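# Move cardboard box from floor tote to counter

## Task

One of the three floor totes holds a cardboard box: lift it out and leave it resting on the counter. When you finish, every other object must sit fully inside a tote, and each tote must be upright. The utility cart must still be standing upright, or the attempt fails. The robot must not topple or finish leaning, which also fails. Anything kept in place only because the robot is holding or pressing it does not count.

## Robot and tools

ROBOT. A single-arm Hello Robot Stretch 3. The base (0.33 m long, 0.34 m wide) has two drive wheels: it goes straight or spins in place, never sideways. A lift slides the arm up and down a mast, and the arm telescopes out toward the robot's RIGHT; to shift the gripper forward or back you drive the base. The wrist has yaw, pitch and roll, then a two-finger gripper. Spinning pivots around the point midway between the wheels, 0.05 m behind the front edge. Stowed (arm in, wrist folded) the robot sweeps a 0.28 m radius when turning; an unfolded, level wrist reaches past that. head_camera and nav_camera ride on the pan/tilt head; wrist_camera rides on the gripper.

FRAMES. Base frame: origin on the floor between the drive wheels, x ahead, y to the left, z up. hand_pose is given in it, located where the closed fingertips meet; with all wrist joints at zero that frame's x is up, y runs back along the arm toward the mast, z points rearward. The odometry frame is the base frame as it stood at scene start; heading is positive to the left, -3.142 to 3.142, and wheel slip counts as travel.

execute_actions. Argument actions: a list run in order (an empty list just reports state plus one image per camera). Each action has: robot, steps (integer 1 to 450, at 30 per second, default 1; steps alone means wait), and optionally until. robot is one command, a list of up to 8 commands and {"pause_s": s} entries (s at most 15) run one after another, or {"stop": true} to brake everything and clear the queue. A command may contain:
- base: exactly one key. translate_m is a relative drive in metres measured from where the base is when that command begins, forward positive, magnitude at most 1. rotate_rad is a relative spin in radians, counter-clockwise (left) positive, magnitude at most 3.2.
- joints: absolute targets for the one robot, one number per named joint; unnamed joints keep their targets. lift_m 0 to 1.1 (arm height, m); arm_m 0 to 0.52 (extension, m); wrist_yaw_rad -1.345 to 4.42 (0 along the arm, positive swings toward the front, 3.0 folds over the base); wrist_pitch_rad -1.57 to 0.451 (0 level, negative tips fingers down); wrist_roll_rad -2.911 to 2.911 (0 fingers side by side); gripper_m -0.089 to 0.179 (bigger is wider; true fingertip gap is about 0.007 less when nearly shut, 0.025 less fully open, zero below 0.007); head_pan_rad -3.953 to 1.73 (0 ahead, positive left, -1.57 looks along the arm); head_tilt_rad -1.53 to 0.419 (negative looks down).
- contact_limits: {"arm_m": effort percent, 1 to 100}, the push at which that arm motion halts; it lasts until the next arm command.
Motions keep running after the call returns and while you reason. A new command takes over immediately and throws away the rest of any older queue. A queued command starts only when the previous one ended done (off_target also passes for base and gripper_m). One bad value rejects the whole call.

until: {"robot": {...}} with fields such as lift_m, lift_m_goal, lift_m_status, base_status, translate_m, queue, queue_left, refusals; numbers use [op, value] with =, !=, <, <=, >, >=; statuses a word or ["!=", "moving"]. {"robot": {"status": "ended"}} waits for all motion to finish. {"any": {"status": "ended"}} fires when any one motion ends.

SPEED. Full base speed (0.30 m/s, 1.9 rad/s) only with lift_m under 0.30, arm_m under 0.03 and wrist_yaw_rad over 2.54; otherwise 0.10 m/s and 0.63 rad/s.

GRIPPER. To hold, command a value smaller than the object; smaller grips harder, but a stall guard eases force so heavy items may slip. Release by opening at least 0.02 beyond where the pads first touched. Readings and done do not prove a grasp: check images and effort.

WRIST SAFETY. Fold or unfold the wrist only with lift_m 0.32 to 0.95, wrist_pitch_rad -0.4 and roll near 0; once folded, lift may go down to 0.25. With yaw below -0.4 keep pitch at -0.5 or lower.

RESULTS. base_status shows progress in brackets (moved of goal); joint_goals, joint_status, measured_speeds; refusals, queue (idle/running/done/dropped/stopped), queue_left. Status words: moving, done, off_target (stuck away from goal, may still push), contact_stop (arm or lift hit something and went slack), time_out, stopped, not_commanded, torque_fault (wrist servo off for about 10 s, limp). Lines refused:, dropped:, replaced: explain lost or overridden goals (indices from 0). on_its_own flags goals changed by the robot, slack or off joints, tilt of 3 degrees or more, and loaded motors. base_tilt is in degrees (forward, right positive). lidar_m: 12 ranges in 30-degree sectors, first straight ahead, counter-clockwise, in a plane 0.17 m high. wrist_depth_mm and head_depth_mm: 7x7 grids of depths in mm. motor_effort: percent, bracket is peak. Camera calibration gives K and T_world_to_cam (base frame to camera); image sizes head 896x504, nav 672x504, wrist 644x364.

zoom_image: camera (head_camera, nav_camera or wrist_camera) and region [x0, y0, x1, y1] in pixels of that camera's latest image, at most 504 by 504.

finished_scene: scene, the current scene's number; irreversible. Let all motion end first.

AVOID. Pushing into rigid things with the gripper higher than about 0.45 m, a second push after a contact_stop, driving while gripping or pressing something fixed, snagging furniture (especially reversing); if tilt appears, undo in small steps, free the gripper, lower lift_m near 0.2. Also avoid drops, slams, hard shoves and long wrist strain. Loose objects may get nudged occasionally.

Each tool is called after "Call:" as name([rows], argument=value, ...), one row to a line, values as JSON.

## Session

Call:
execute_actions(actions=[])

Scene clock: 0.00 s.
robot.base_odometry: x=+0.000 y=+0.000 heading=+0.000 (m, m, rad; robot's odometry frame)
robot.turned_by_wheels: +0.000 (rad since the last result)
robot.turned_by_imu: +0.000 (rad since the last result)
robot.base_tilt: forward=-1.2 right=-1.8 (deg)
robot.lidar_m: 1.75 1.51 1.16 1.13 1.19 1.21 2.41 2.53 2.43 2.65 2.06 1.35
robot.head_depth_mm: 1719 1703 1671 1669 1661 1656 1089 / 1722 1715 1668 1674 1659 1650 1641 / 1711 1720 1672 1666 1665 1654 1637 / 1736 1701 1697 1677 1669 1655 1640 / 1735 1713 1693 1686 1673 1653 1647 / 1735 1728 1704 1688 1672 1666 1655 / 1720 1710 1703 1696 1685 1670 1664
robot.base_status: not_commanded
robot.joint_positions: lift_m=+0.577 arm_m=-0.002 wrist_yaw_rad=+2.992 wrist_pitch_rad=-0.618 wrist_roll_rad=+0.000 gripper_m=+0.037 head_pan_rad=-0.017 head_tilt_rad=-0.005
robot.joint_goals: lift_m=+0.577 arm_m=-0.002 wrist_yaw_rad=+2.992 wrist_pitch_rad=-0.618 wrist_roll_rad=+0.000 gripper_m=+0.037 head_pan_rad=-0.017 head_tilt_rad=-0.005
robot.joint_status: lift_m=not_commanded arm_m=not_commanded wrist_yaw_rad=not_commanded wrist_pitch_rad=not_commanded wrist_roll_rad=not_commanded gripper_m=not_commanded head_pan_rad=not_commanded head_tilt_rad=not_commanded
robot.measured_speeds: translate_m=+0.000 rotate_rad=+0.000 lift_m=+0.000 arm_m=+0.000 wrist_yaw_rad=+0.000 wrist_pitch_rad=+0.000 wrist_roll_rad=+0.000 head_pan_rad=+0.000 head_tilt_rad=+0.000
robot: refusals=0 queue=idle queue_left=0
robot.motor_effort: left_wheel=+0 right_wheel=-1 lift_m=+22 arm_m=+0 wrist_yaw_rad=+0 wrist_pitch_rad=+6 wrist_roll_rad=+0 gripper_m=+1 head_pan_rad=+0 head_tilt_rad=+2 (%)
robot.hand_pose: x=+0.0079 y=+0.0495 z=+0.5475 quat_wxyz=(+0.265, +0.688, +0.164, +0.656) (m; robot's base frame)
robot.wrist_depth_mm: - - - - - - - / - - - - - - - / - - - - - - - / - - - - - - - / 856 850 - 845 879 854 857 / 742 742 - 743 - 749 743 / 672 664 - 683 655 674 662
pictures: head_camera (sideways: a quarter turn clockwise sets it upright), nav_camera (sideways: a quarter turn counterclockwise sets it upright), wrist_camera
Images, in order (width x height): head_camera 896x504, nav_camera 672x504, wrist_camera 644x364.

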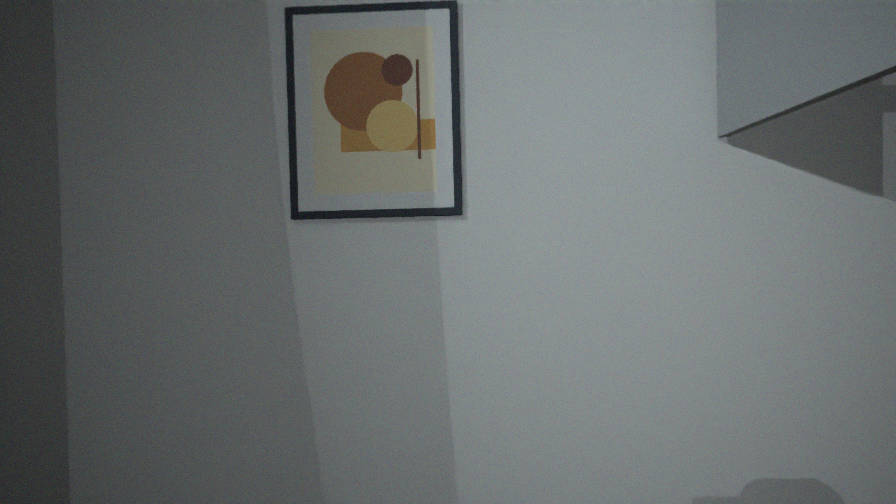

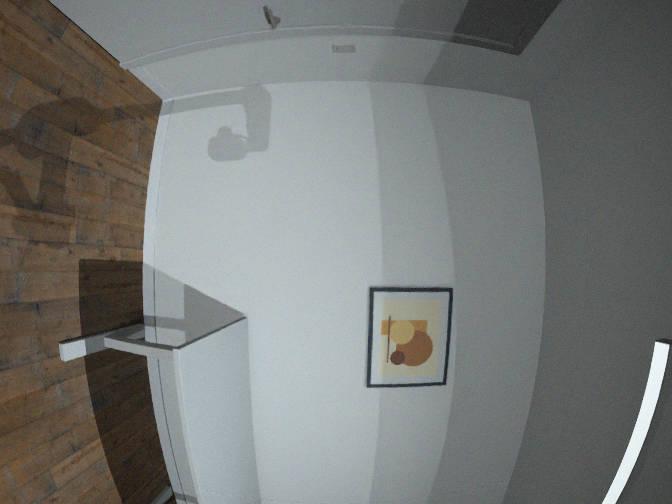

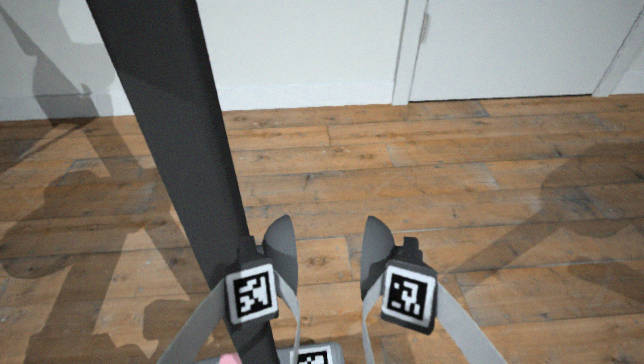

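Call:
execute_actions([
  {"robot":{"joints":{"head_pan_rad":-2.2,"head_tilt_rad":-0.7}},"steps":200,"until":{"robot":{"status":"ended"}}},
])

Call:
execute_actions([
  {"robot":{"joints":{"head_pan_rad":-3.7}},"steps":200,"until":{"robot":{"status":"ended"}}},
])

Call:
execute_actions([
  {"robot":{"joints":{"head_pan_rad":1.5}},"steps":300,"until":{"robot":{"status":"ended"}}},
])

Scene clock: 1.83 s.
robot.base_odometry: x=+0.000 y=+0.000 heading=+0.000 (m, m, rad; robot's odometry frame)
robot.turned_by_wheels: +0.000 (rad since the last result)
robot.turned_by_imu: +0.000 (rad since the last result)
robot.base_tilt: forward=-1.2 right=-1.9 (deg)
robot.lidar_m: 1.75 1.51 1.16 1.13 1.19 1.21 2.41 2.52 2.43 2.65 2.05 1.35
robot.head_depth_mm: 3204 3434 2863 2124 1693 1403 1200 / 3095 3481 2707 2060 1697 1415 1196 / 2855 3216 2873 2028 1680 1401 1194 / 2641 2929 2819 2134 1688 1398 1197 / 2514 2701 2733 2121 1691 1409 1204 / 2337 2525 2679 2035 1689 1414 1203 / 2223 2343 2603 2059 1696 1408 1205
robot.base_status: not_commanded
robot.joint_positions: lift_m=+0.577 arm_m=-0.002 wrist_yaw_rad=+2.992 wrist_pitch_rad=-0.618 wrist_roll_rad=+0.000 gripper_m=+0.037 head_pan_rad=-2.193 head_tilt_rad=-0.691
robot.joint_goals: lift_m=+0.577 arm_m=-0.002 wrist_yaw_rad=+2.992 wrist_pitch_rad=-0.618 wrist_roll_rad=+0.000 gripper_m=+0.037 head_pan_rad=-2.200 head_tilt_rad=-0.700
robot.joint_status: lift_m=not_commanded arm_m=not_commanded wrist_yaw_rad=not_commanded wrist_pitch_rad=not_commanded wrist_roll_rad=not_commanded gripper_m=not_commanded head_pan_rad=done head_tilt_rad=done
robot.measured_speeds: translate_m=+0.000 rotate_rad=+0.000 lift_m=+0.000 arm_m=+0.000 wrist_yaw_rad=+0.000 wrist_pitch_rad=+0.000 wrist_roll_rad=+0.000 head_pan_rad=+0.000 head_tilt_rad=+0.000
robot: refusals=0 queue=done queue_left=0
robot.motor_effort: left_wheel=+0(0) right_wheel=+0(1) lift_m=+23(22) arm_m=+0(1) wrist_yaw_rad=+1(0) wrist_pitch_rad=+6(6) wrist_roll_rad=+0(0) gripper_m=+0(0) head_pan_rad=-4(47) head_tilt_rad=-3(25) (%)
robot.hand_pose: x=+0.0079 y=+0.0495 z=+0.5475 quat_wxyz=(+0.265, +0.688, +0.164, +0.656) (m; robot's base frame)
robot.wrist_depth_mm: - - - - - - - / - - - - - - - / - - - - - - - / - - - - - - - / 853 835 - 853 888 851 850 / 743 743 - 743 - 752 734 / 666 673 - 686 650 671 670
pictures: head_camera (sideways: a quarter turn clockwise sets it upright), nav_camera (sideways: a quarter turn counterclockwise sets it upright), wrist_camera
camera_calibration (this result's frames):
head_camera: T_world_to_cam=[[0.356662, 0.477985, -0.802697, 1.0618], [0.789156, -0.614011, -0.0149819, 0.0133409], [-0.500026, -0.628109, -0.596199, 0.736612], [0, 0, 0, 1]] pos_world=[-0.0209066, -0.0366595, 1.29167]
nav_camera: T_world_to_cam=[[-0.395558, -0.551652, 0.734312, -0.913881], [-0.805034, 0.593108, 0.0119178, 0.0380607], [-0.442101, -0.586432, -0.678708, 0.845589], [0, 0, 0, 1]] pos_world=[0.0429824, -0.0308382, 1.24453]
wrist_camera: T_world_to_cam=[[0.988956, -0.147786, 0.0111652, -0.00444634], [-0.0951632, -0.690952, -0.716609, 0.4625], [0.11362, 0.707633, -0.697386, 0.503712], [0, 0, 0, 1]] pos_world=[-0.00882137, -0.0375346, 0.682763]
Images, in order (width x height): head_camera 896x504, nav_camera 672x504, wrist_camera 644x364.

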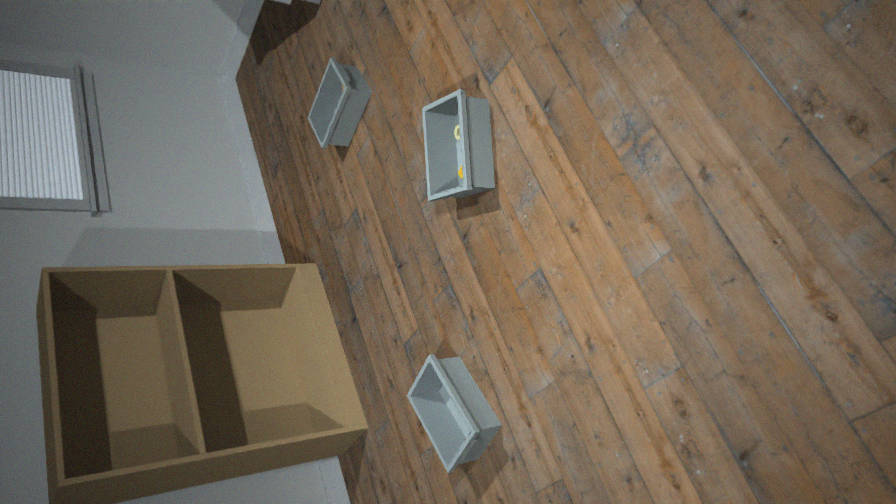

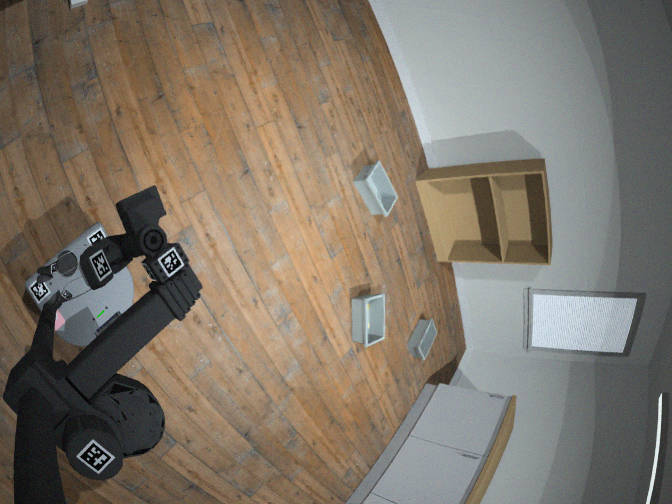

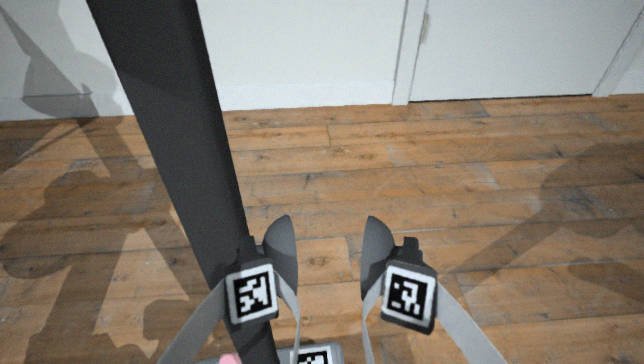

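Scene clock: 3.10 s.
robot.base_odometry: x=+0.000 y=+0.000 heading=+0.000 (m, m, rad; robot's odometry frame)
robot.turned_by_wheels: +0.000 (rad since the last result)
robot.turned_by_imu: +0.000 (rad since the last result)
robot.base_tilt: forward=-1.0 right=-1.7 (deg)
robot.lidar_m: 1.75 1.51 1.16 1.13 1.19 1.21 2.41 2.53 2.42 2.65 2.06 1.35
robot.head_depth_mm: 1259 1356 1467 1583 1662 - - / 1424 1541 1668 1833 1687 1415 1230 / 1617 1779 1841 1906 1688 1411 1247 / 1876 2045 1580 1725 1651 1406 1253 / 2235 2500 1587 1804 1633 1399 1260 / 2650 2897 2924 2127 1706 1408 1231 / 2536 2782 2887 2134 1691 1404 1201
robot.base_status: not_commanded
robot.joint_positions: lift_m=+0.577 arm_m=-0.002 wrist_yaw_rad=+2.992 wrist_pitch_rad=-0.618 wrist_roll_rad=+0.000 gripper_m=+0.037 head_pan_rad=-3.693 head_tilt_rad=-0.691
robot.joint_goals: lift_m=+0.577 arm_m=-0.002 wrist_yaw_rad=+2.992 wrist_pitch_rad=-0.618 wrist_roll_rad=+0.000 gripper_m=+0.037 head_pan_rad=-3.700 head_tilt_rad=-0.700
robot.joint_status: lift_m=not_commanded arm_m=not_commanded wrist_yaw_rad=not_commanded wrist_pitch_rad=not_commanded wrist_roll_rad=not_commanded gripper_m=not_commanded head_pan_rad=done head_tilt_rad=done
robot.measured_speeds: translate_m=+0.000 rotate_rad=+0.000 lift_m=+0.000 arm_m=+0.000 wrist_yaw_rad=+0.000 wrist_pitch_rad=+0.000 wrist_roll_rad=+0.000 head_pan_rad=+0.000 head_tilt_rad=+0.000
robot: refusals=0 queue=done queue_left=0
robot.motor_effort: left_wheel=+0(1) right_wheel=-1(0) lift_m=+23(22) arm_m=+0(0) wrist_yaw_rad=+1(0) wrist_pitch_rad=+6(6) wrist_roll_rad=+0(0) gripper_m=+0(0) head_pan_rad=-4(46) head_tilt_rad=-3(2) (%)
robot.hand_pose: x=+0.0079 y=+0.0495 z=+0.5475 quat_wxyz=(+0.265, +0.688, +0.164, +0.656) (m; robot's base frame)
robot.wrist_depth_mm: - - - - - - - / - - - - - - - / - - - - - - - / - - - - - - - / 853 846 - 852 886 851 858 / 740 740 - 759 - 754 750 / 659 663 - 693 656 668 666
pictures: head_camera (sideways: a quarter turn clockwise sets it upright), nav_camera (sideways: a quarter turn counterclockwise sets it upright), wrist_camera
camera_calibration (this result's frames):
head_camera: T_world_to_cam=[[0.502099, -0.322009, -0.802625, 1.06082], [-0.556649, -0.830612, -0.0149866, 0.0215565], [-0.661844, 0.454305, -0.596296, 0.737725], [0, 0, 0, 1]] pos_world=[-0.0323769, 0.0243452, 1.29166]
nav_camera: T_world_to_cam=[[-0.578326, 0.355592, 0.73423, -0.91266], [0.534677, 0.844973, 0.0119193, 0.0298864], [-0.616166, 0.399469, -0.678796, 0.846766], [0, 0, 0, 1]] pos_world=[-0.0220461, -0.0389749, 1.24453]
wrist_camera: T_world_to_cam=[[0.988956, -0.147787, 0.0111651, -0.00444633], [-0.0951634, -0.690952, -0.716609, 0.462501], [0.11362, 0.707633, -0.697385, 0.503712], [0, 0, 0, 1]] pos_world=[-0.00882134, -0.0375346, 0.682763]
Images, in order (width x height): head_camera 896x504, nav_camera 672x504, wrist_camera 644x364.

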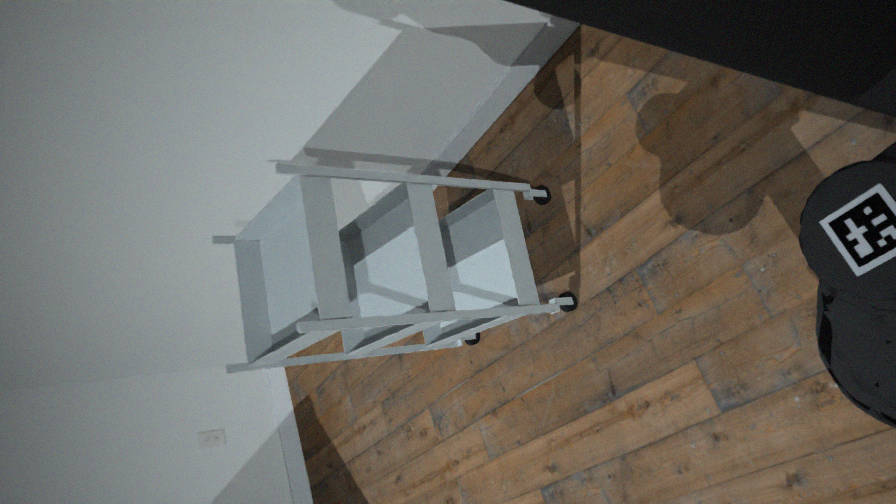

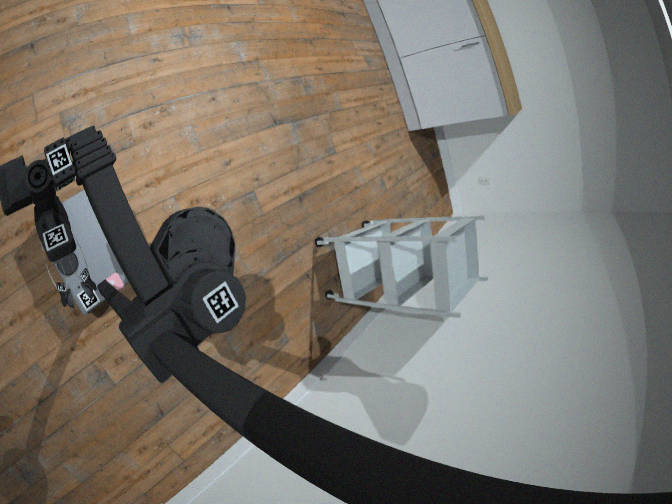

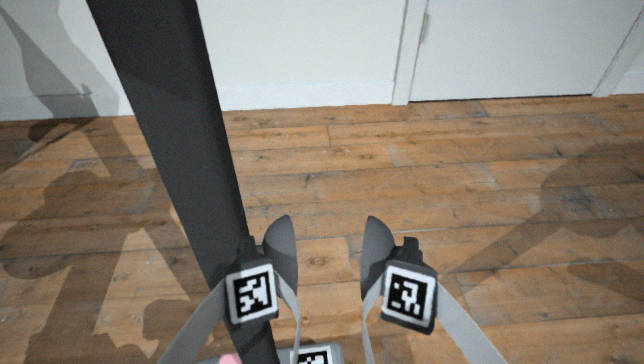

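Scene clock: 5.90 s.
robot.base_odometry: x=+0.000 y=+0.000 heading=+0.000 (m, m, rad; robot's odometry frame)
robot.turned_by_wheels: +0.000 (rad since the last result)
robot.turned_by_imu: -0.001 (rad since the last result)
robot.base_tilt: forward=-1.1 right=-1.9 (deg)
robot.lidar_m: 1.75 1.51 1.16 1.13 1.19 1.21 2.41 2.52 2.43 2.64 2.07 1.35
robot.head_depth_mm: 940 1027 1177 1343 1553 1405 1207 / 948 1052 1178 1341 1553 1410 1200 / 943 1043 1183 1343 1560 1402 1204 / 935 1040 1172 1343 1563 1403 1201 / 932 1039 1167 1333 1559 1414 1201 / 929 1029 1159 1316 1528 1404 1200 / 922 1021 1147 1314 1536 1400 1245
robot.base_status: not_commanded
robot.joint_positions: lift_m=+0.577 arm_m=-0.002 wrist_yaw_rad=+2.992 wrist_pitch_rad=-0.618 wrist_roll_rad=+0.000 gripper_m=+0.037 head_pan_rad=+1.493 head_tilt_rad=-0.691
robot.joint_goals: lift_m=+0.577 arm_m=-0.002 wrist_yaw_rad=+2.992 wrist_pitch_rad=-0.618 wrist_roll_rad=+0.000 gripper_m=+0.037 head_pan_rad=+1.500 head_tilt_rad=-0.700
robot.joint_status: lift_m=not_commanded arm_m=not_commanded wrist_yaw_rad=not_commanded wrist_pitch_rad=not_commanded wrist_roll_rad=not_commanded gripper_m=not_commanded head_pan_rad=done head_tilt_rad=done
robot.measured_speeds: translate_m=+0.000 rotate_rad=+0.000 lift_m=+0.000 arm_m=+0.000 wrist_yaw_rad=+0.000 wrist_pitch_rad=+0.000 wrist_roll_rad=+0.000 head_pan_rad=+0.000 head_tilt_rad=+0.000
robot: refusals=0 queue=done queue_left=0
robot.motor_effort: left_wheel=+0(1) right_wheel=-1(1) lift_m=+23(22) arm_m=+1(0) wrist_yaw_rad=+1(1) wrist_pitch_rad=+6(6) wrist_roll_rad=+0(0) gripper_m=+0(0) head_pan_rad=+4(46) head_tilt_rad=-2(3) (%)
robot.hand_pose: x=+0.0079 y=+0.0495 z=+0.5475 quat_wxyz=(+0.265, +0.688, +0.164, +0.656) (m; robot's base frame)
robot.wrist_depth_mm: - - - - - - - / - - - - - - - / - - - - - - - / - - - - - - - / 859 858 - 879 877 848 847 / 747 748 - 762 - 745 747 / 665 665 - 681 658 660 669
pictures: head_camera (sideways: a quarter turn clockwise sets it upright), nav_camera (sideways: a quarter turn counterclockwise sets it upright), wrist_camera
camera_calibration (this result's frames):
head_camera: T_world_to_cam=[[-0.0578371, -0.593674, -0.802625, 1.06423], [-0.993018, 0.117004, -0.0149866, 0.0242183], [0.102807, 0.796154, -0.596296, 0.733061], [0, 0, 0, 1]] pos_world=[0.0102375, 0.0453437, 1.29166]
nav_camera: T_world_to_cam=[[0.0529961, 0.67683, 0.73423, -0.916511], [0.995789, -0.0909009, 0.0119193, 0.0270736], [0.0748095, 0.730506, -0.678797, 0.842551], [0, 0, 0, 1]] pos_world=[-0.0414189, 0.00729394, 1.24453]
Images, in order (width x height): head_camera 896x504, nav_camera 672x504, wrist_camera 644x364.

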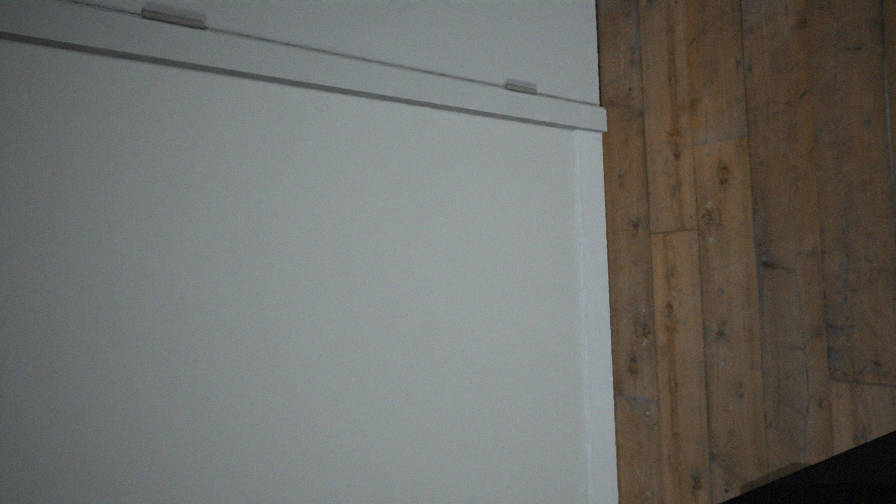

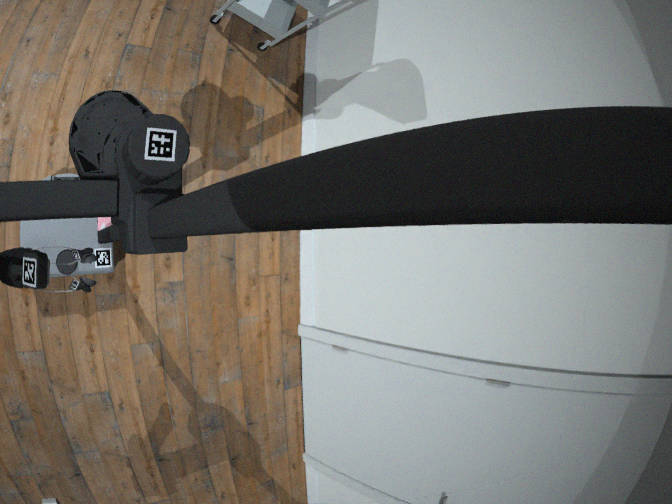

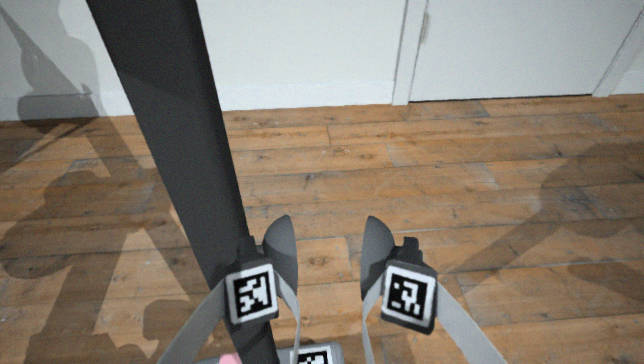

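Call:
execute_actions([
  {"robot":[{"joints":{"lift_m":0.28,"head_pan_rad":0,"head_tilt_rad":-1.0},"base":{"rotate_rad":-2.2}},{"base":{"translate_m":0.9}}],"steps":450,"until":{"robot":{"status":"ended"}}},
])

Scene clock: 15.27 s.
robot.base_odometry: x=-0.530 y=-0.728 heading=-2.200 (m, m, rad; robot's odometry frame)
robot.turned_by_wheels: -2.200 (rad since the last result)
robot.turned_by_imu: -2.222 (rad since the last result)
robot.base_tilt: forward=-1.2 right=-1.7 (deg)
robot.lidar_m: 1.88 1.58 1.93 1.98 1.83 1.84 1.99 1.88 1.38 2.02 1.91 1.95
robot.head_depth_mm: 2564 2206 1802 1570 1358 1227 1109 / 2430 2209 1849 1570 1360 1226 1103 / 2227 2214 1841 1581 1357 1226 1100 / 2054 2139 1837 1570 1375 1218 1104 / 1829 2019 1827 1577 1381 1217 1099 / 1760 1945 1847 1567 1370 1221 1103 / 1651 1856 1791 1521 1355 1221 1099
robot.base_status: done (translate_m +0.9000 of +0.9000)
robot.joint_positions: lift_m=+0.280 arm_m=-0.002 wrist_yaw_rad=+2.992 wrist_pitch_rad=-0.618 wrist_roll_rad=+0.000 gripper_m=+0.037 head_pan_rad=+0.007 head_tilt_rad=-0.989
robot.joint_goals: lift_m=+0.280 arm_m=-0.002 wrist_yaw_rad=+2.992 wrist_pitch_rad=-0.618 wrist_roll_rad=+0.000 gripper_m=+0.037 head_pan_rad=+0.000 head_tilt_rad=-1.000
robot.joint_status: lift_m=done arm_m=not_commanded wrist_yaw_rad=not_commanded wrist_pitch_rad=not_commanded wrist_roll_rad=not_commanded gripper_m=not_commanded head_pan_rad=done head_tilt_rad=done
robot.measured_speeds: translate_m=+0.000 rotate_rad=+0.000 lift_m=+0.000 arm_m=+0.000 wrist_yaw_rad=+0.000 wrist_pitch_rad=+0.000 wrist_roll_rad=+0.000 head_pan_rad=+0.000 head_tilt_rad=+0.000
robot: refusals=0 queue=done queue_left=0
robot.motor_effort: left_wheel=+2(7) right_wheel=-2(9) lift_m=+17(22) arm_m=+1(0) wrist_yaw_rad=+1(1) wrist_pitch_rad=+6(6) wrist_roll_rad=+0(0) gripper_m=+0(1) head_pan_rad=-4(48) head_tilt_rad=-4(19) (%)
robot.hand_pose: x=+0.0079 y=+0.0494 z=+0.2508 quat_wxyz=(+0.265, +0.688, +0.164, +0.656) (m; robot's base frame)
robot.wrist_depth_mm: - - - - - - - / 840 828 833 833 831 834 735 / 670 676 676 672 678 679 665 / 564 563 564 555 563 565 571 / 486 499 - - 502 492 485 / - - - - - 429 426 / - - - - 371 381 379
pictures: head_camera (sideways: a quarter turn clockwise sets it upright), nav_camera (sideways: a quarter turn counterclockwise sets it upright), wrist_camera
camera_calibration (this result's frames):
head_camera: T_world_to_cam=[[-0.805419, 0.00595452, -0.592676, 0.795191], [0.0263911, 0.999318, -0.0258244, 0.0321016], [0.592118, -0.0364408, -0.805027, 1.00155], [0, 0, 0, 1]] pos_world=[0.0465806, -0.000317398, 1.27839]
nav_camera: T_world_to_cam=[[0.864207, 0.00575062, 0.503103, -0.620317], [-0.00219771, -0.999882, 0.0152041, 0.0288902], [0.503131, -0.0142451, -0.864093, 1.08087], [0, 0, 0, 1]] pos_world=[-0.00767491, 0.0478512, 1.24562]
wrist_camera: T_world_to_cam=[[0.988957, -0.147782, 0.0111647, -0.00113582], [-0.0952072, -0.691244, -0.716322, 0.249771], [0.113577, 0.707349, -0.69768, 0.296949], [0, 0, 0, 1]] pos_world=[-0.00882337, -0.0375621, 0.386105]
Images, in order (width x height): head_camera 896x504, nav_camera 672x504, wrist_camera 644x364.

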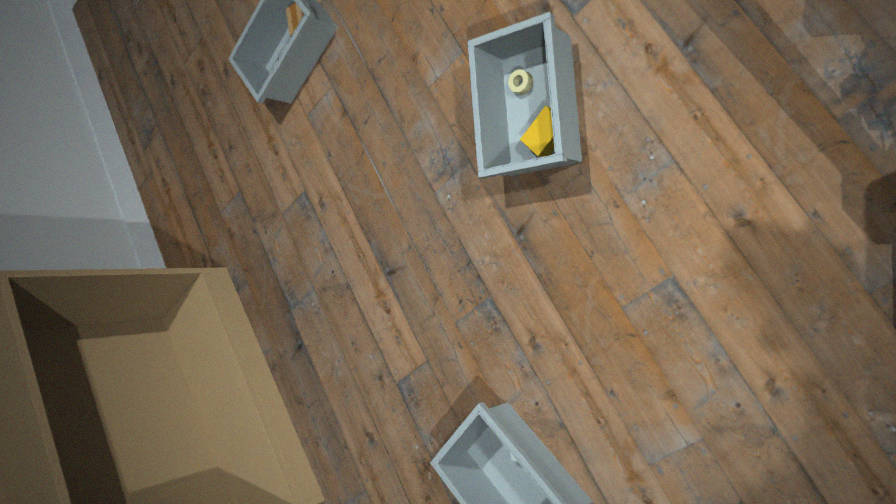

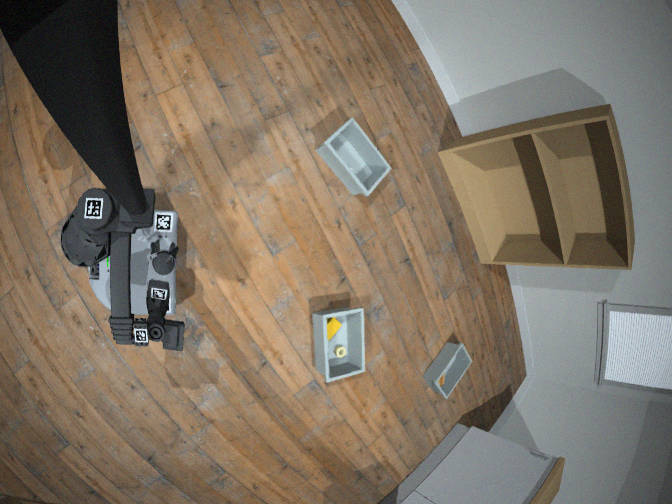

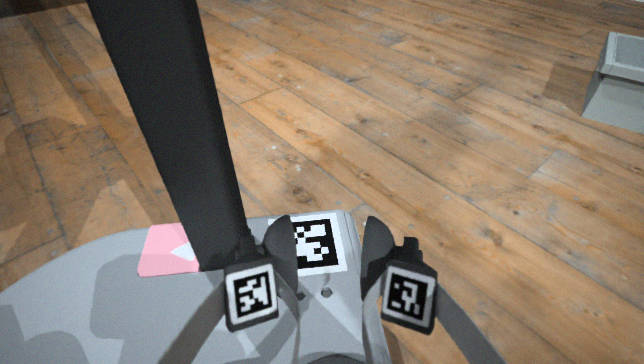

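Call:
execute_actions([
  {"robot":[{"joints":{"lift_m":0.6,"head_pan_rad":-0.6},"base":{"rotate_rad":0.12}},{"base":{"translate_m":0.4}},{"base":{"rotate_rad":-0.12}},{"base":{"translate_m":0.6}},{"base":{"rotate_rad":-0.3}},{"base":{"translate_m":0.4}}],"steps":450,"until":{"robot":{"status":"ended"}}},
  {"steps":450,"until":{"robot":{"status":"ended"}}},
])

Scene clock: 41.20 s.
robot.base_odometry: x=-1.398 y=-1.801 heading=-2.500 (m, m, rad; robot's odometry frame)
robot.turned_by_wheels: -0.300 (rad since the last result)
robot.turned_by_imu: -0.310 (rad since the last result)
robot.base_tilt: forward=-1.2 right=-1.9 (deg)
robot.lidar_m: 0.96 0.50 0.72 0.73 1.34 2.62 3.02 2.68 2.36 1.34 1.11 1.71
robot.head_depth_mm: 985 1106 1329 1577 1375 1225 1121 / 1471 1462 1425 1576 1353 1217 - / 1536 1799 1841 1578 1334 1204 1121 / 1564 1814 1837 1572 1379 1222 1104 / 1565 1832 1817 1567 1378 1232 1107 / 1577 1847 1825 1574 1370 1223 1101 / 1587 1823 1789 1564 1371 1224 1099
robot.base_status: done (translate_m +0.4000 of +0.4000)
robot.joint_positions: lift_m=+0.600 arm_m=-0.002 wrist_yaw_rad=+2.992 wrist_pitch_rad=-0.618 wrist_roll_rad=+0.000 gripper_m=+0.037 head_pan_rad=-0.593 head_tilt_rad=-0.989
robot.joint_goals: lift_m=+0.600 arm_m=-0.002 wrist_yaw_rad=+2.992 wrist_pitch_rad=-0.618 wrist_roll_rad=+0.000 gripper_m=+0.037 head_pan_rad=-0.600 head_tilt_rad=-1.000
robot.joint_status: lift_m=done arm_m=not_commanded wrist_yaw_rad=not_commanded wrist_pitch_rad=not_commanded wrist_roll_rad=not_commanded gripper_m=not_commanded head_pan_rad=done head_tilt_rad=done
robot.measured_speeds: translate_m=+0.000 rotate_rad=+0.000 lift_m=+0.000 arm_m=+0.000 wrist_yaw_rad=+0.000 wrist_pitch_rad=+0.000 wrist_roll_rad=+0.000 head_pan_rad=+0.000 head_tilt_rad=+0.000
robot: refusals=0 queue=done queue_left=0
robot.motor_effort: left_wheel=+2(4) right_wheel=-3(9) lift_m=+28(29) arm_m=+0(0) wrist_yaw_rad=+1(1) wrist_pitch_rad=+6(6) wrist_roll_rad=+0(0) gripper_m=+1(0) head_pan_rad=-4(41) head_tilt_rad=-4(3) (%)
robot.hand_pose: x=+0.0079 y=+0.0494 z=+0.5702 quat_wxyz=(+0.265, +0.688, +0.164, +0.656) (m; robot's base frame)
robot.wrist_depth_mm: - - 784 846 723 644 576 / - - 867 948 790 686 620 / - - 942 - 859 742 613 / - - 926 883 888 834 559 / 884 858 - 849 788 749 774 / 773 786 - 761 - 691 765 / 683 677 668 707 670 683 680
pictures: head_camera (sideways: a quarter turn clockwise sets it upright), nav_camera (sideways: a quarter turn counterclockwise sets it upright), wrist_camera
camera_calibration (this result's frames):
head_camera: T_world_to_cam=[[-0.661461, 0.459573, -0.592674, 0.794311], [0.585897, 0.809974, -0.0258244, 0.0286887], [0.468182, -0.364328, -0.805028, 1.00231], [0, 0, 0, 1]] pos_world=[0.0393349, -0.0231132, 1.27839]
nav_camera: T_world_to_cam=[[0.716594, -0.483097, 0.503101, -0.619414], [-0.566245, -0.824097, 0.0152041, 0.0323309], [0.407259, -0.295774, -0.864094, 1.08146], [0, 0, 0, 1]] pos_world=[0.0217415, 0.047274, 1.24562]
wrist_camera: T_world_to_cam=[[0.988957, -0.14778, 0.0111644, -0.00470174], [-0.0952295, -0.69139, -0.716178, 0.478451], [0.113556, 0.707207, -0.697828, 0.519893], [0, 0, 0, 1]] pos_world=[-0.00882436, -0.0375704, 0.705505]
Images, in order (width x height): head_camera 896x504, nav_camera 672x504, wrist_camera 644x364.

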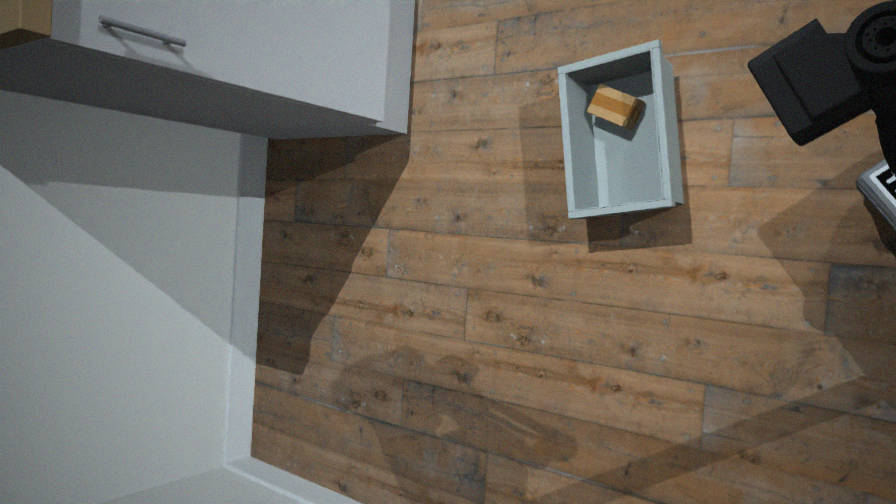

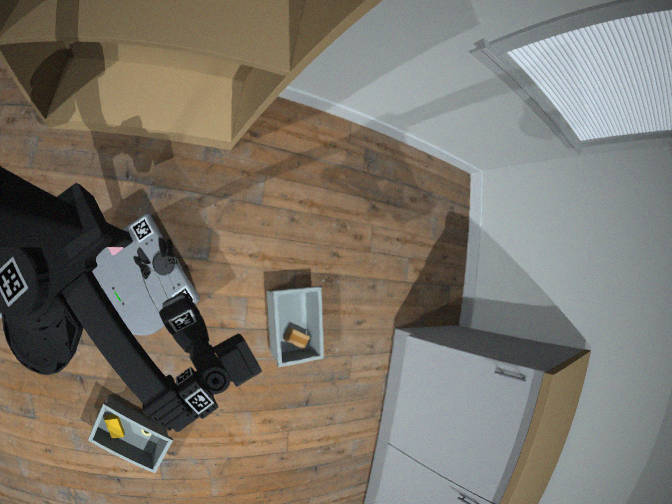

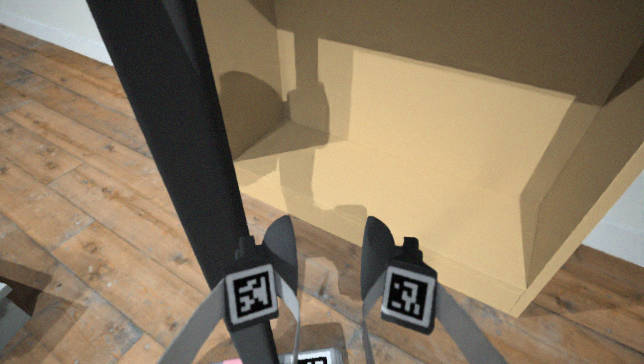

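Call:
execute_actions([
  {"robot":[{"joints":{"wrist_pitch_rad":-0.4}},{"joints":{"wrist_yaw_rad":0,"gripper_m":0.17,"head_pan_rad":-1.2}},{"joints":{"wrist_pitch_rad":-1.57,"wrist_roll_rad":1.1,"arm_m":0.3},"base":{"translate_m":0.28}}],"steps":450,"until":{"robot":{"status":"ended"}}},
])

Scene clock: 48.77 s.
robot.base_odometry: x=-1.622 y=-1.969 heading=-2.500 (m, m, rad; robot's odometry frame)
robot.turned_by_wheels: +0.000 (rad since the last result)
robot.turned_by_imu: -0.002 (rad since the last result)
robot.base_tilt: forward=-1.1 right=-1.8 (deg)
robot.lidar_m: 0.74 0.60 0.29 0.60 0.91 2.86 3.30 2.56 2.13 1.06 0.96 1.47
robot.head_depth_mm: 1090 1329 1717 - 1371 1247 - / 1010 1218 1526 1604 1324 1208 1118 / 949 1125 1390 1584 1385 1218 1122 / 894 1046 1266 1541 1377 1202 1118 / 899 1064 1349 1538 1380 1220 1104 / 1098 1420 1742 1563 1367 1224 1107 / 1323 1515 1729 1567 1381 1224 1095
robot.base_status: done (translate_m +0.2800 of +0.2800)
robot.joint_positions: lift_m=+0.600 arm_m=+0.300 wrist_yaw_rad=+0.001 wrist_pitch_rad=-1.563 wrist_roll_rad=+1.096 gripper_m=+0.170 head_pan_rad=-1.193 head_tilt_rad=-0.989
robot.joint_goals: lift_m=+0.600 arm_m=+0.300 wrist_yaw_rad=+0.000 wrist_pitch_rad=-1.570 wrist_roll_rad=+1.100 gripper_m=+0.170 head_pan_rad=-1.200 head_tilt_rad=-1.000
robot.joint_status: lift_m=done arm_m=done wrist_yaw_rad=done wrist_pitch_rad=done wrist_roll_rad=done gripper_m=done head_pan_rad=done head_tilt_rad=done
robot.measured_speeds: translate_m=+0.000 rotate_rad=+0.000 lift_m=+0.000 arm_m=+0.000 wrist_yaw_rad=+0.000 wrist_pitch_rad=+0.000 wrist_roll_rad=+0.000 head_pan_rad=+0.000 head_tilt_rad=+0.000
robot: refusals=0 queue=done queue_left=0
robot.motor_effort: left_wheel=+1(4) right_wheel=-3(5) lift_m=+28(28) arm_m=+5(6) wrist_yaw_rad=-1(2) wrist_pitch_rad=-3(14) wrist_roll_rad=+2(4) gripper_m=+0(83) head_pan_rad=-4(40) head_tilt_rad=-3(4) (%)
robot.hand_pose: x=-0.0216 y=-0.4223 z=+0.4820 quat_wxyz=(+0.168, +0.166, -0.689, -0.685) (m; robot's base frame)
robot.wrist_depth_mm: 604 603 601 594 591 591 582 / 618 614 609 608 610 608 595 / 629 622 578 618 620 610 602 / 645 647 634 636 631 635 - / 655 654 645 639 647 - - / 683 665 671 668 651 - - / - 688 683 679 665 660 -
pictures: head_camera (sideways: a quarter turn clockwise sets it upright), nav_camera (sideways: a quarter turn counterclockwise sets it upright), wrist_camera
camera_calibration (this result's frames):
head_camera: T_world_to_cam=[[-0.286381, 0.75281, -0.592674, 0.792023], [0.94093, 0.337614, -0.0258244, 0.0265229], [0.180654, -0.565061, -0.805028, 1.00406], [0, 0, 0, 1]] pos_world=[0.0204767, -0.0378429, 1.27839]
nav_camera: T_world_to_cam=[[0.318599, -0.803358, 0.503101, -0.616987], [-0.932687, -0.360367, 0.0152041, 0.0345662], [0.169087, -0.47408, -0.864094, 1.08291], [0, 0, 0, 1]] pos_world=[0.0457045, 0.0301824, 1.24562]
wrist_camera: T_world_to_cam=[[-0.467341, 0.884077, -0.00104674, 0.365908], [0.874176, 0.462284, 0.148694, 0.177661], [0.131941, 0.068576, -0.988883, 0.666242], [0, 0, 0, 1]] pos_world=[-0.0722078, -0.451308, 0.632801]
Images, in order (width x height): head_camera 896x504, nav_camera 672x504, wrist_camera 644x364.

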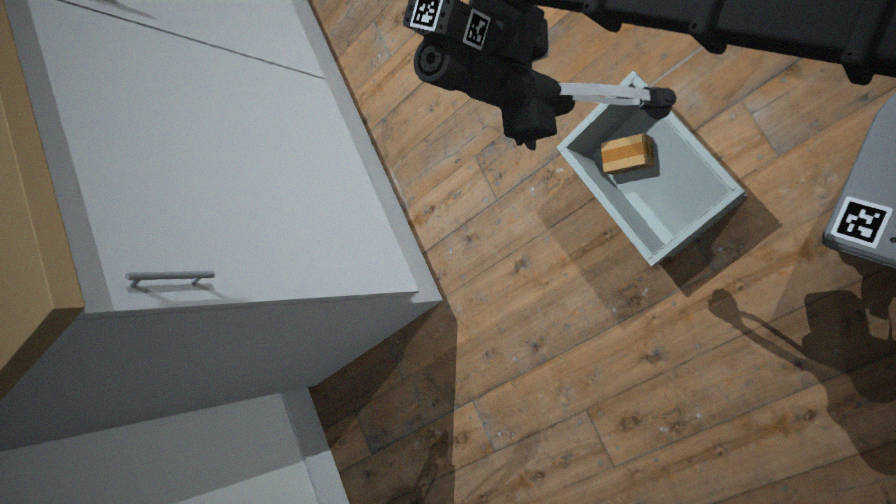

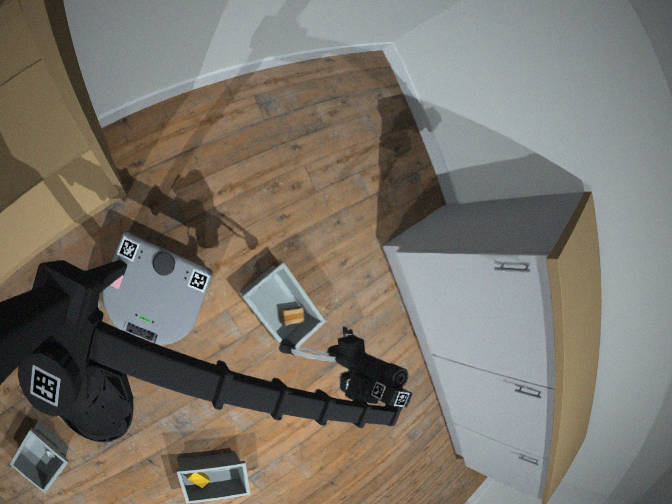

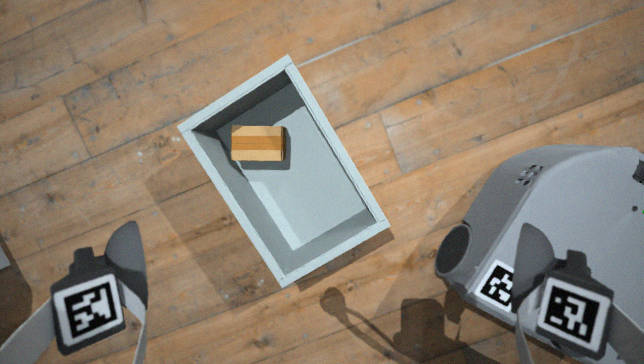

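Call:
execute_actions([
  {"robot":[{"joints":{"wrist_roll_rad":-0.47,"arm_m":0.405,"gripper_m":0.12,"lift_m":0.3},"base":{"translate_m":0.018}}],"steps":450,"until":{"robot":{"status":"ended"}}},
])

Scene clock: 52.47 s.
robot.base_odometry: x=-1.637 y=-1.980 heading=-2.500 (m, m, rad; robot's odometry frame)
robot.turned_by_wheels: +0.000 (rad since the last result)
robot.turned_by_imu: -0.001 (rad since the last result)
robot.base_tilt: forward=-1.1 right=-1.7 (deg)
robot.lidar_m: 0.73 0.59 0.28 0.59 0.89 2.86 3.31 2.58 2.10 1.05 0.95 1.44
robot.head_depth_mm: 1066 1304 1720 1579 1345 1227 1100 / 999 1197 1506 1569 1293 1207 1120 / 931 1104 1351 1576 1385 1225 1113 / 889 1024 1239 1543 1378 1213 1114 / 899 1087 1375 1539 1380 1215 1095 / 1137 1459 1758 1567 1377 1226 1102 / 1316 1506 1710 1575 1371 1228 1097
robot.base_status: done (translate_m +0.0180 of +0.0180)
robot.joint_positions: lift_m=+0.300 arm_m=+0.405 wrist_yaw_rad=+0.001 wrist_pitch_rad=-1.565 wrist_roll_rad=-0.464 gripper_m=+0.120 head_pan_rad=-1.193 head_tilt_rad=-0.989
robot.joint_goals: lift_m=+0.300 arm_m=+0.405 wrist_yaw_rad=+0.000 wrist_pitch_rad=-1.570 wrist_roll_rad=-0.470 gripper_m=+0.120 head_pan_rad=-1.200 head_tilt_rad=-1.000
robot.joint_status: lift_m=done arm_m=done wrist_yaw_rad=done wrist_pitch_rad=done wrist_roll_rad=done gripper_m=done head_pan_rad=done head_tilt_rad=done
robot.measured_speeds: translate_m=+0.000 rotate_rad=+0.000 lift_m=+0.000 arm_m=+0.000 wrist_yaw_rad=+0.000 wrist_pitch_rad=+0.000 wrist_roll_rad=+0.000 head_pan_rad=+0.000 head_tilt_rad=+0.000
robot: refusals=0 queue=done queue_left=0
robot.motor_effort: left_wheel=+1(4) right_wheel=-3(6) lift_m=+17(27) arm_m=+5(6) wrist_yaw_rad=-1(1) wrist_pitch_rad=-3(4) wrist_roll_rad=-4(4) gripper_m=+0(82) head_pan_rad=-3(4) head_tilt_rad=-3(4) (%)
robot.hand_pose: x=-0.0216 y=-0.5272 z=+0.1826 quat_wxyz=(+0.604, +0.600, -0.372, -0.370) (m; robot's base frame)
robot.wrist_depth_mm: 315 317 318 317 317 319 318 / 320 324 323 228 247 326 326 / 329 330 218 280 263 333 333 / 334 239 333 285 332 336 339 / 244 322 344 340 336 340 344 / 241 282 347 347 280 - 355 / 354 279 353 283 239 361 360
pictures: head_camera (sideways: a quarter turn clockwise sets it upright), nav_camera (sideways: a quarter turn counterclockwise sets it upright), wrist_camera
camera_calibration (this result's frames):
head_camera: T_world_to_cam=[[-0.286297, 0.752842, -0.592674, 0.792022], [0.940968, 0.337509, -0.0258244, 0.0265227], [0.180591, -0.565081, -0.805028, 1.00406], [0, 0, 0, 1]] pos_world=[0.0204724, -0.0378445, 1.27839]
nav_camera: T_world_to_cam=[[0.318509, -0.803394, 0.503101, -0.616986], [-0.932727, -0.360262, 0.0152041, 0.0345664], [0.169034, -0.474099, -0.864094, 1.08291], [0, 0, 0, 1]] pos_world=[0.0457079, 0.030178, 1.24562]
wrist_camera: T_world_to_cam=[[-0.889233, -0.457383, 0.00802706, -0.259664], [-0.451292, 0.879991, 0.148161, 0.462316], [-0.07483, 0.128127, -0.988931, 0.404323], [0, 0, 0, 1]] pos_world=[0.00799339, -0.577404, 0.333435]
Images, in order (width x height): head_camera 896x504, nav_camera 672x504, wrist_camera 644x364.

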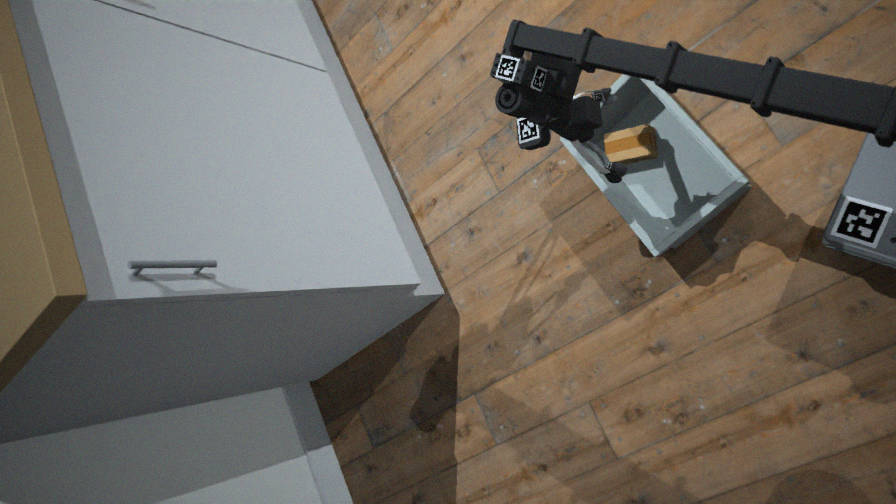

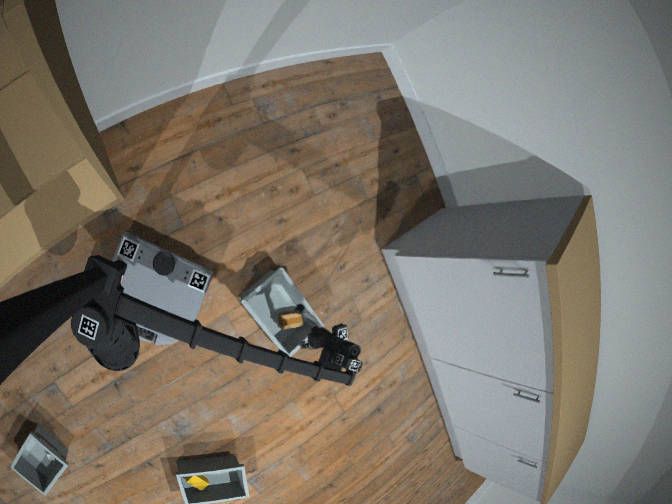

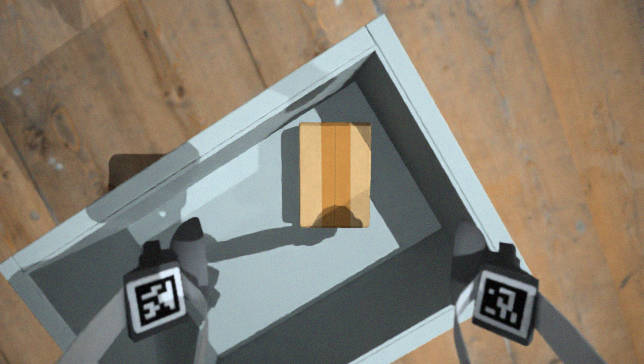

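Call:
execute_actions([
  {"robot":[{"joints":{"arm_m":0.428,"gripper_m":0.095}},{"joints":{"lift_m":0.165}},{"joints":{"gripper_m":0.02}},{"pause_s":0.5},{"joints":{"lift_m":0.4}}],"steps":450,"until":{"robot":{"status":"ended"}}},
])

Scene clock: 59.90 s.
robot.base_odometry: x=-1.637 y=-1.980 heading=-2.500 (m, m, rad; robot's odometry frame)
robot.turned_by_wheels: +0.000 (rad since the last result)
robot.turned_by_imu: -0.002 (rad since the last result)
robot.base_tilt: forward=-1.2 right=-1.8 (deg)
robot.lidar_m: 0.73 0.59 0.28 0.59 0.90 2.87 3.30 2.58 2.09 1.05 0.95 1.44
robot.head_depth_mm: 1070 1310 1723 1644 1375 1219 1104 / 998 1195 1502 1609 1252 1212 1116 / 929 1106 1359 1571 1377 1221 1118 / 893 1022 1243 1543 1371 1203 1117 / 901 1079 1376 1535 1379 1220 1103 / 1136 1461 1758 1567 1373 1219 1102 / 1321 1508 1722 1575 1368 1228 1100
robot.base_status: done (translate_m +0.0180 of +0.0180)
robot.joint_positions: lift_m=+0.400 arm_m=+0.428 wrist_yaw_rad=+0.001 wrist_pitch_rad=-1.569 wrist_roll_rad=-0.464 gripper_m=+0.021 head_pan_rad=-1.193 head_tilt_rad=-0.989
robot.joint_goals: lift_m=+0.400 arm_m=+0.428 wrist_yaw_rad=+0.000 wrist_pitch_rad=-1.570 wrist_roll_rad=-0.470 gripper_m=+0.020 head_pan_rad=-1.200 head_tilt_rad=-1.000
robot.joint_status: lift_m=done arm_m=done wrist_yaw_rad=done wrist_pitch_rad=done wrist_roll_rad=done gripper_m=done head_pan_rad=done head_tilt_rad=done
robot.measured_speeds: translate_m=+0.000 rotate_rad=+0.000 lift_m=+0.000 arm_m=+0.000 wrist_yaw_rad=+0.000 wrist_pitch_rad=+0.000 wrist_roll_rad=+0.000 head_pan_rad=+0.000 head_tilt_rad=+0.000
robot: refusals=0 queue=done queue_left=0
robot.motor_effort: left_wheel=+2(1) right_wheel=-3(3) lift_m=+29(31) arm_m=+5(5) wrist_yaw_rad=-1(0) wrist_pitch_rad=+0(2) wrist_roll_rad=-4(4) gripper_m=-17(87) head_pan_rad=-3(3) head_tilt_rad=-4(3) (%)
robot.hand_pose: x=-0.0216 y=-0.5490 z=+0.2821 quat_wxyz=(+0.602, +0.601, -0.371, -0.371) (m; robot's base frame)
robot.wrist_depth_mm: 408 410 410 407 410 413 411 / 416 417 418 419 419 420 418 / 428 425 424 334 424 428 430 / 436 438 417 149 327 438 436 / 447 377 441 152 320 443 448 / 458 362 - 155 155 456 454 / 458 462 375 158 465 467 467
pictures: head_camera (sideways: a quarter turn clockwise sets it upright), nav_camera (sideways: a quarter turn counterclockwise sets it upright), wrist_camera
camera_calibration (this result's frames):
head_camera: T_world_to_cam=[[-0.286297, 0.752842, -0.592674, 0.792022], [0.940968, 0.337508, -0.0258244, 0.0265227], [0.180591, -0.565081, -0.805028, 1.00406], [0, 0, 0, 1]] pos_world=[0.0204724, -0.0378445, 1.27839]
nav_camera: T_world_to_cam=[[0.318508, -0.803394, 0.503101, -0.616986], [-0.932727, -0.360262, 0.0152041, 0.0345664], [0.169033, -0.474099, -0.864094, 1.08291], [0, 0, 0, 1]] pos_world=[0.0457079, 0.0301779, 1.24562]
wrist_camera: T_world_to_cam=[[-0.889186, -0.457508, 0.00588676, -0.269895], [-0.451382, 0.87924, 0.152289, 0.465181], [-0.0748492, 0.132756, -0.988319, 0.507864], [0, 0, 0, 1]] pos_world=[0.00800057, -0.599907, 0.432678]
Images, in order (width x height): head_camera 896x504, nav_camera 672x504, wrist_camera 644x364.

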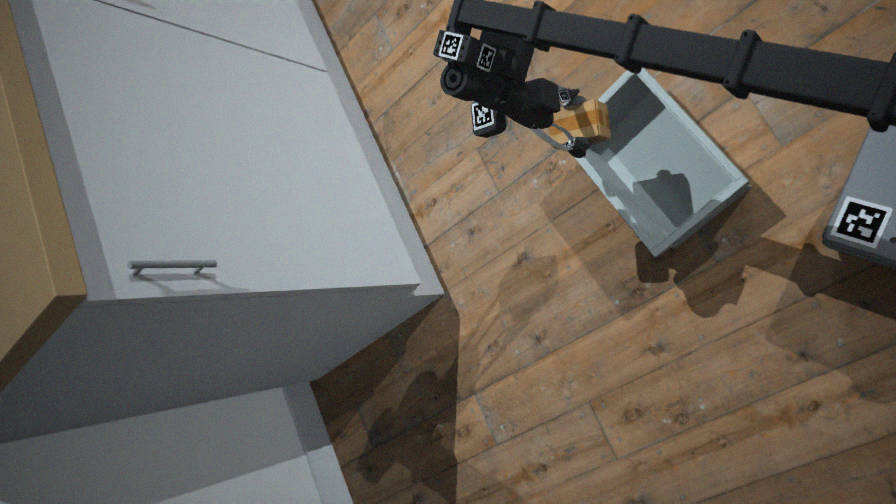

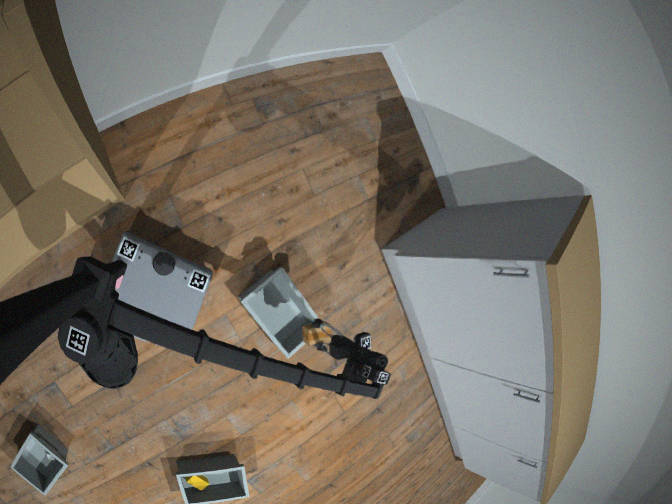

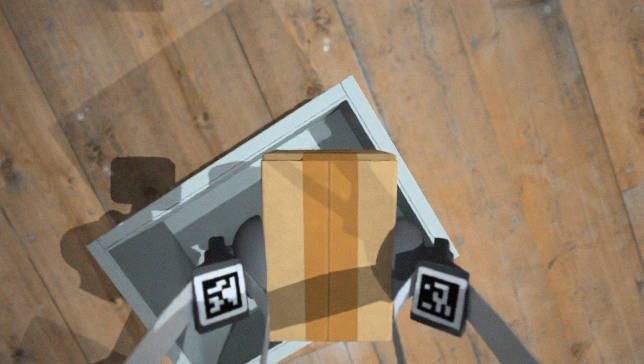

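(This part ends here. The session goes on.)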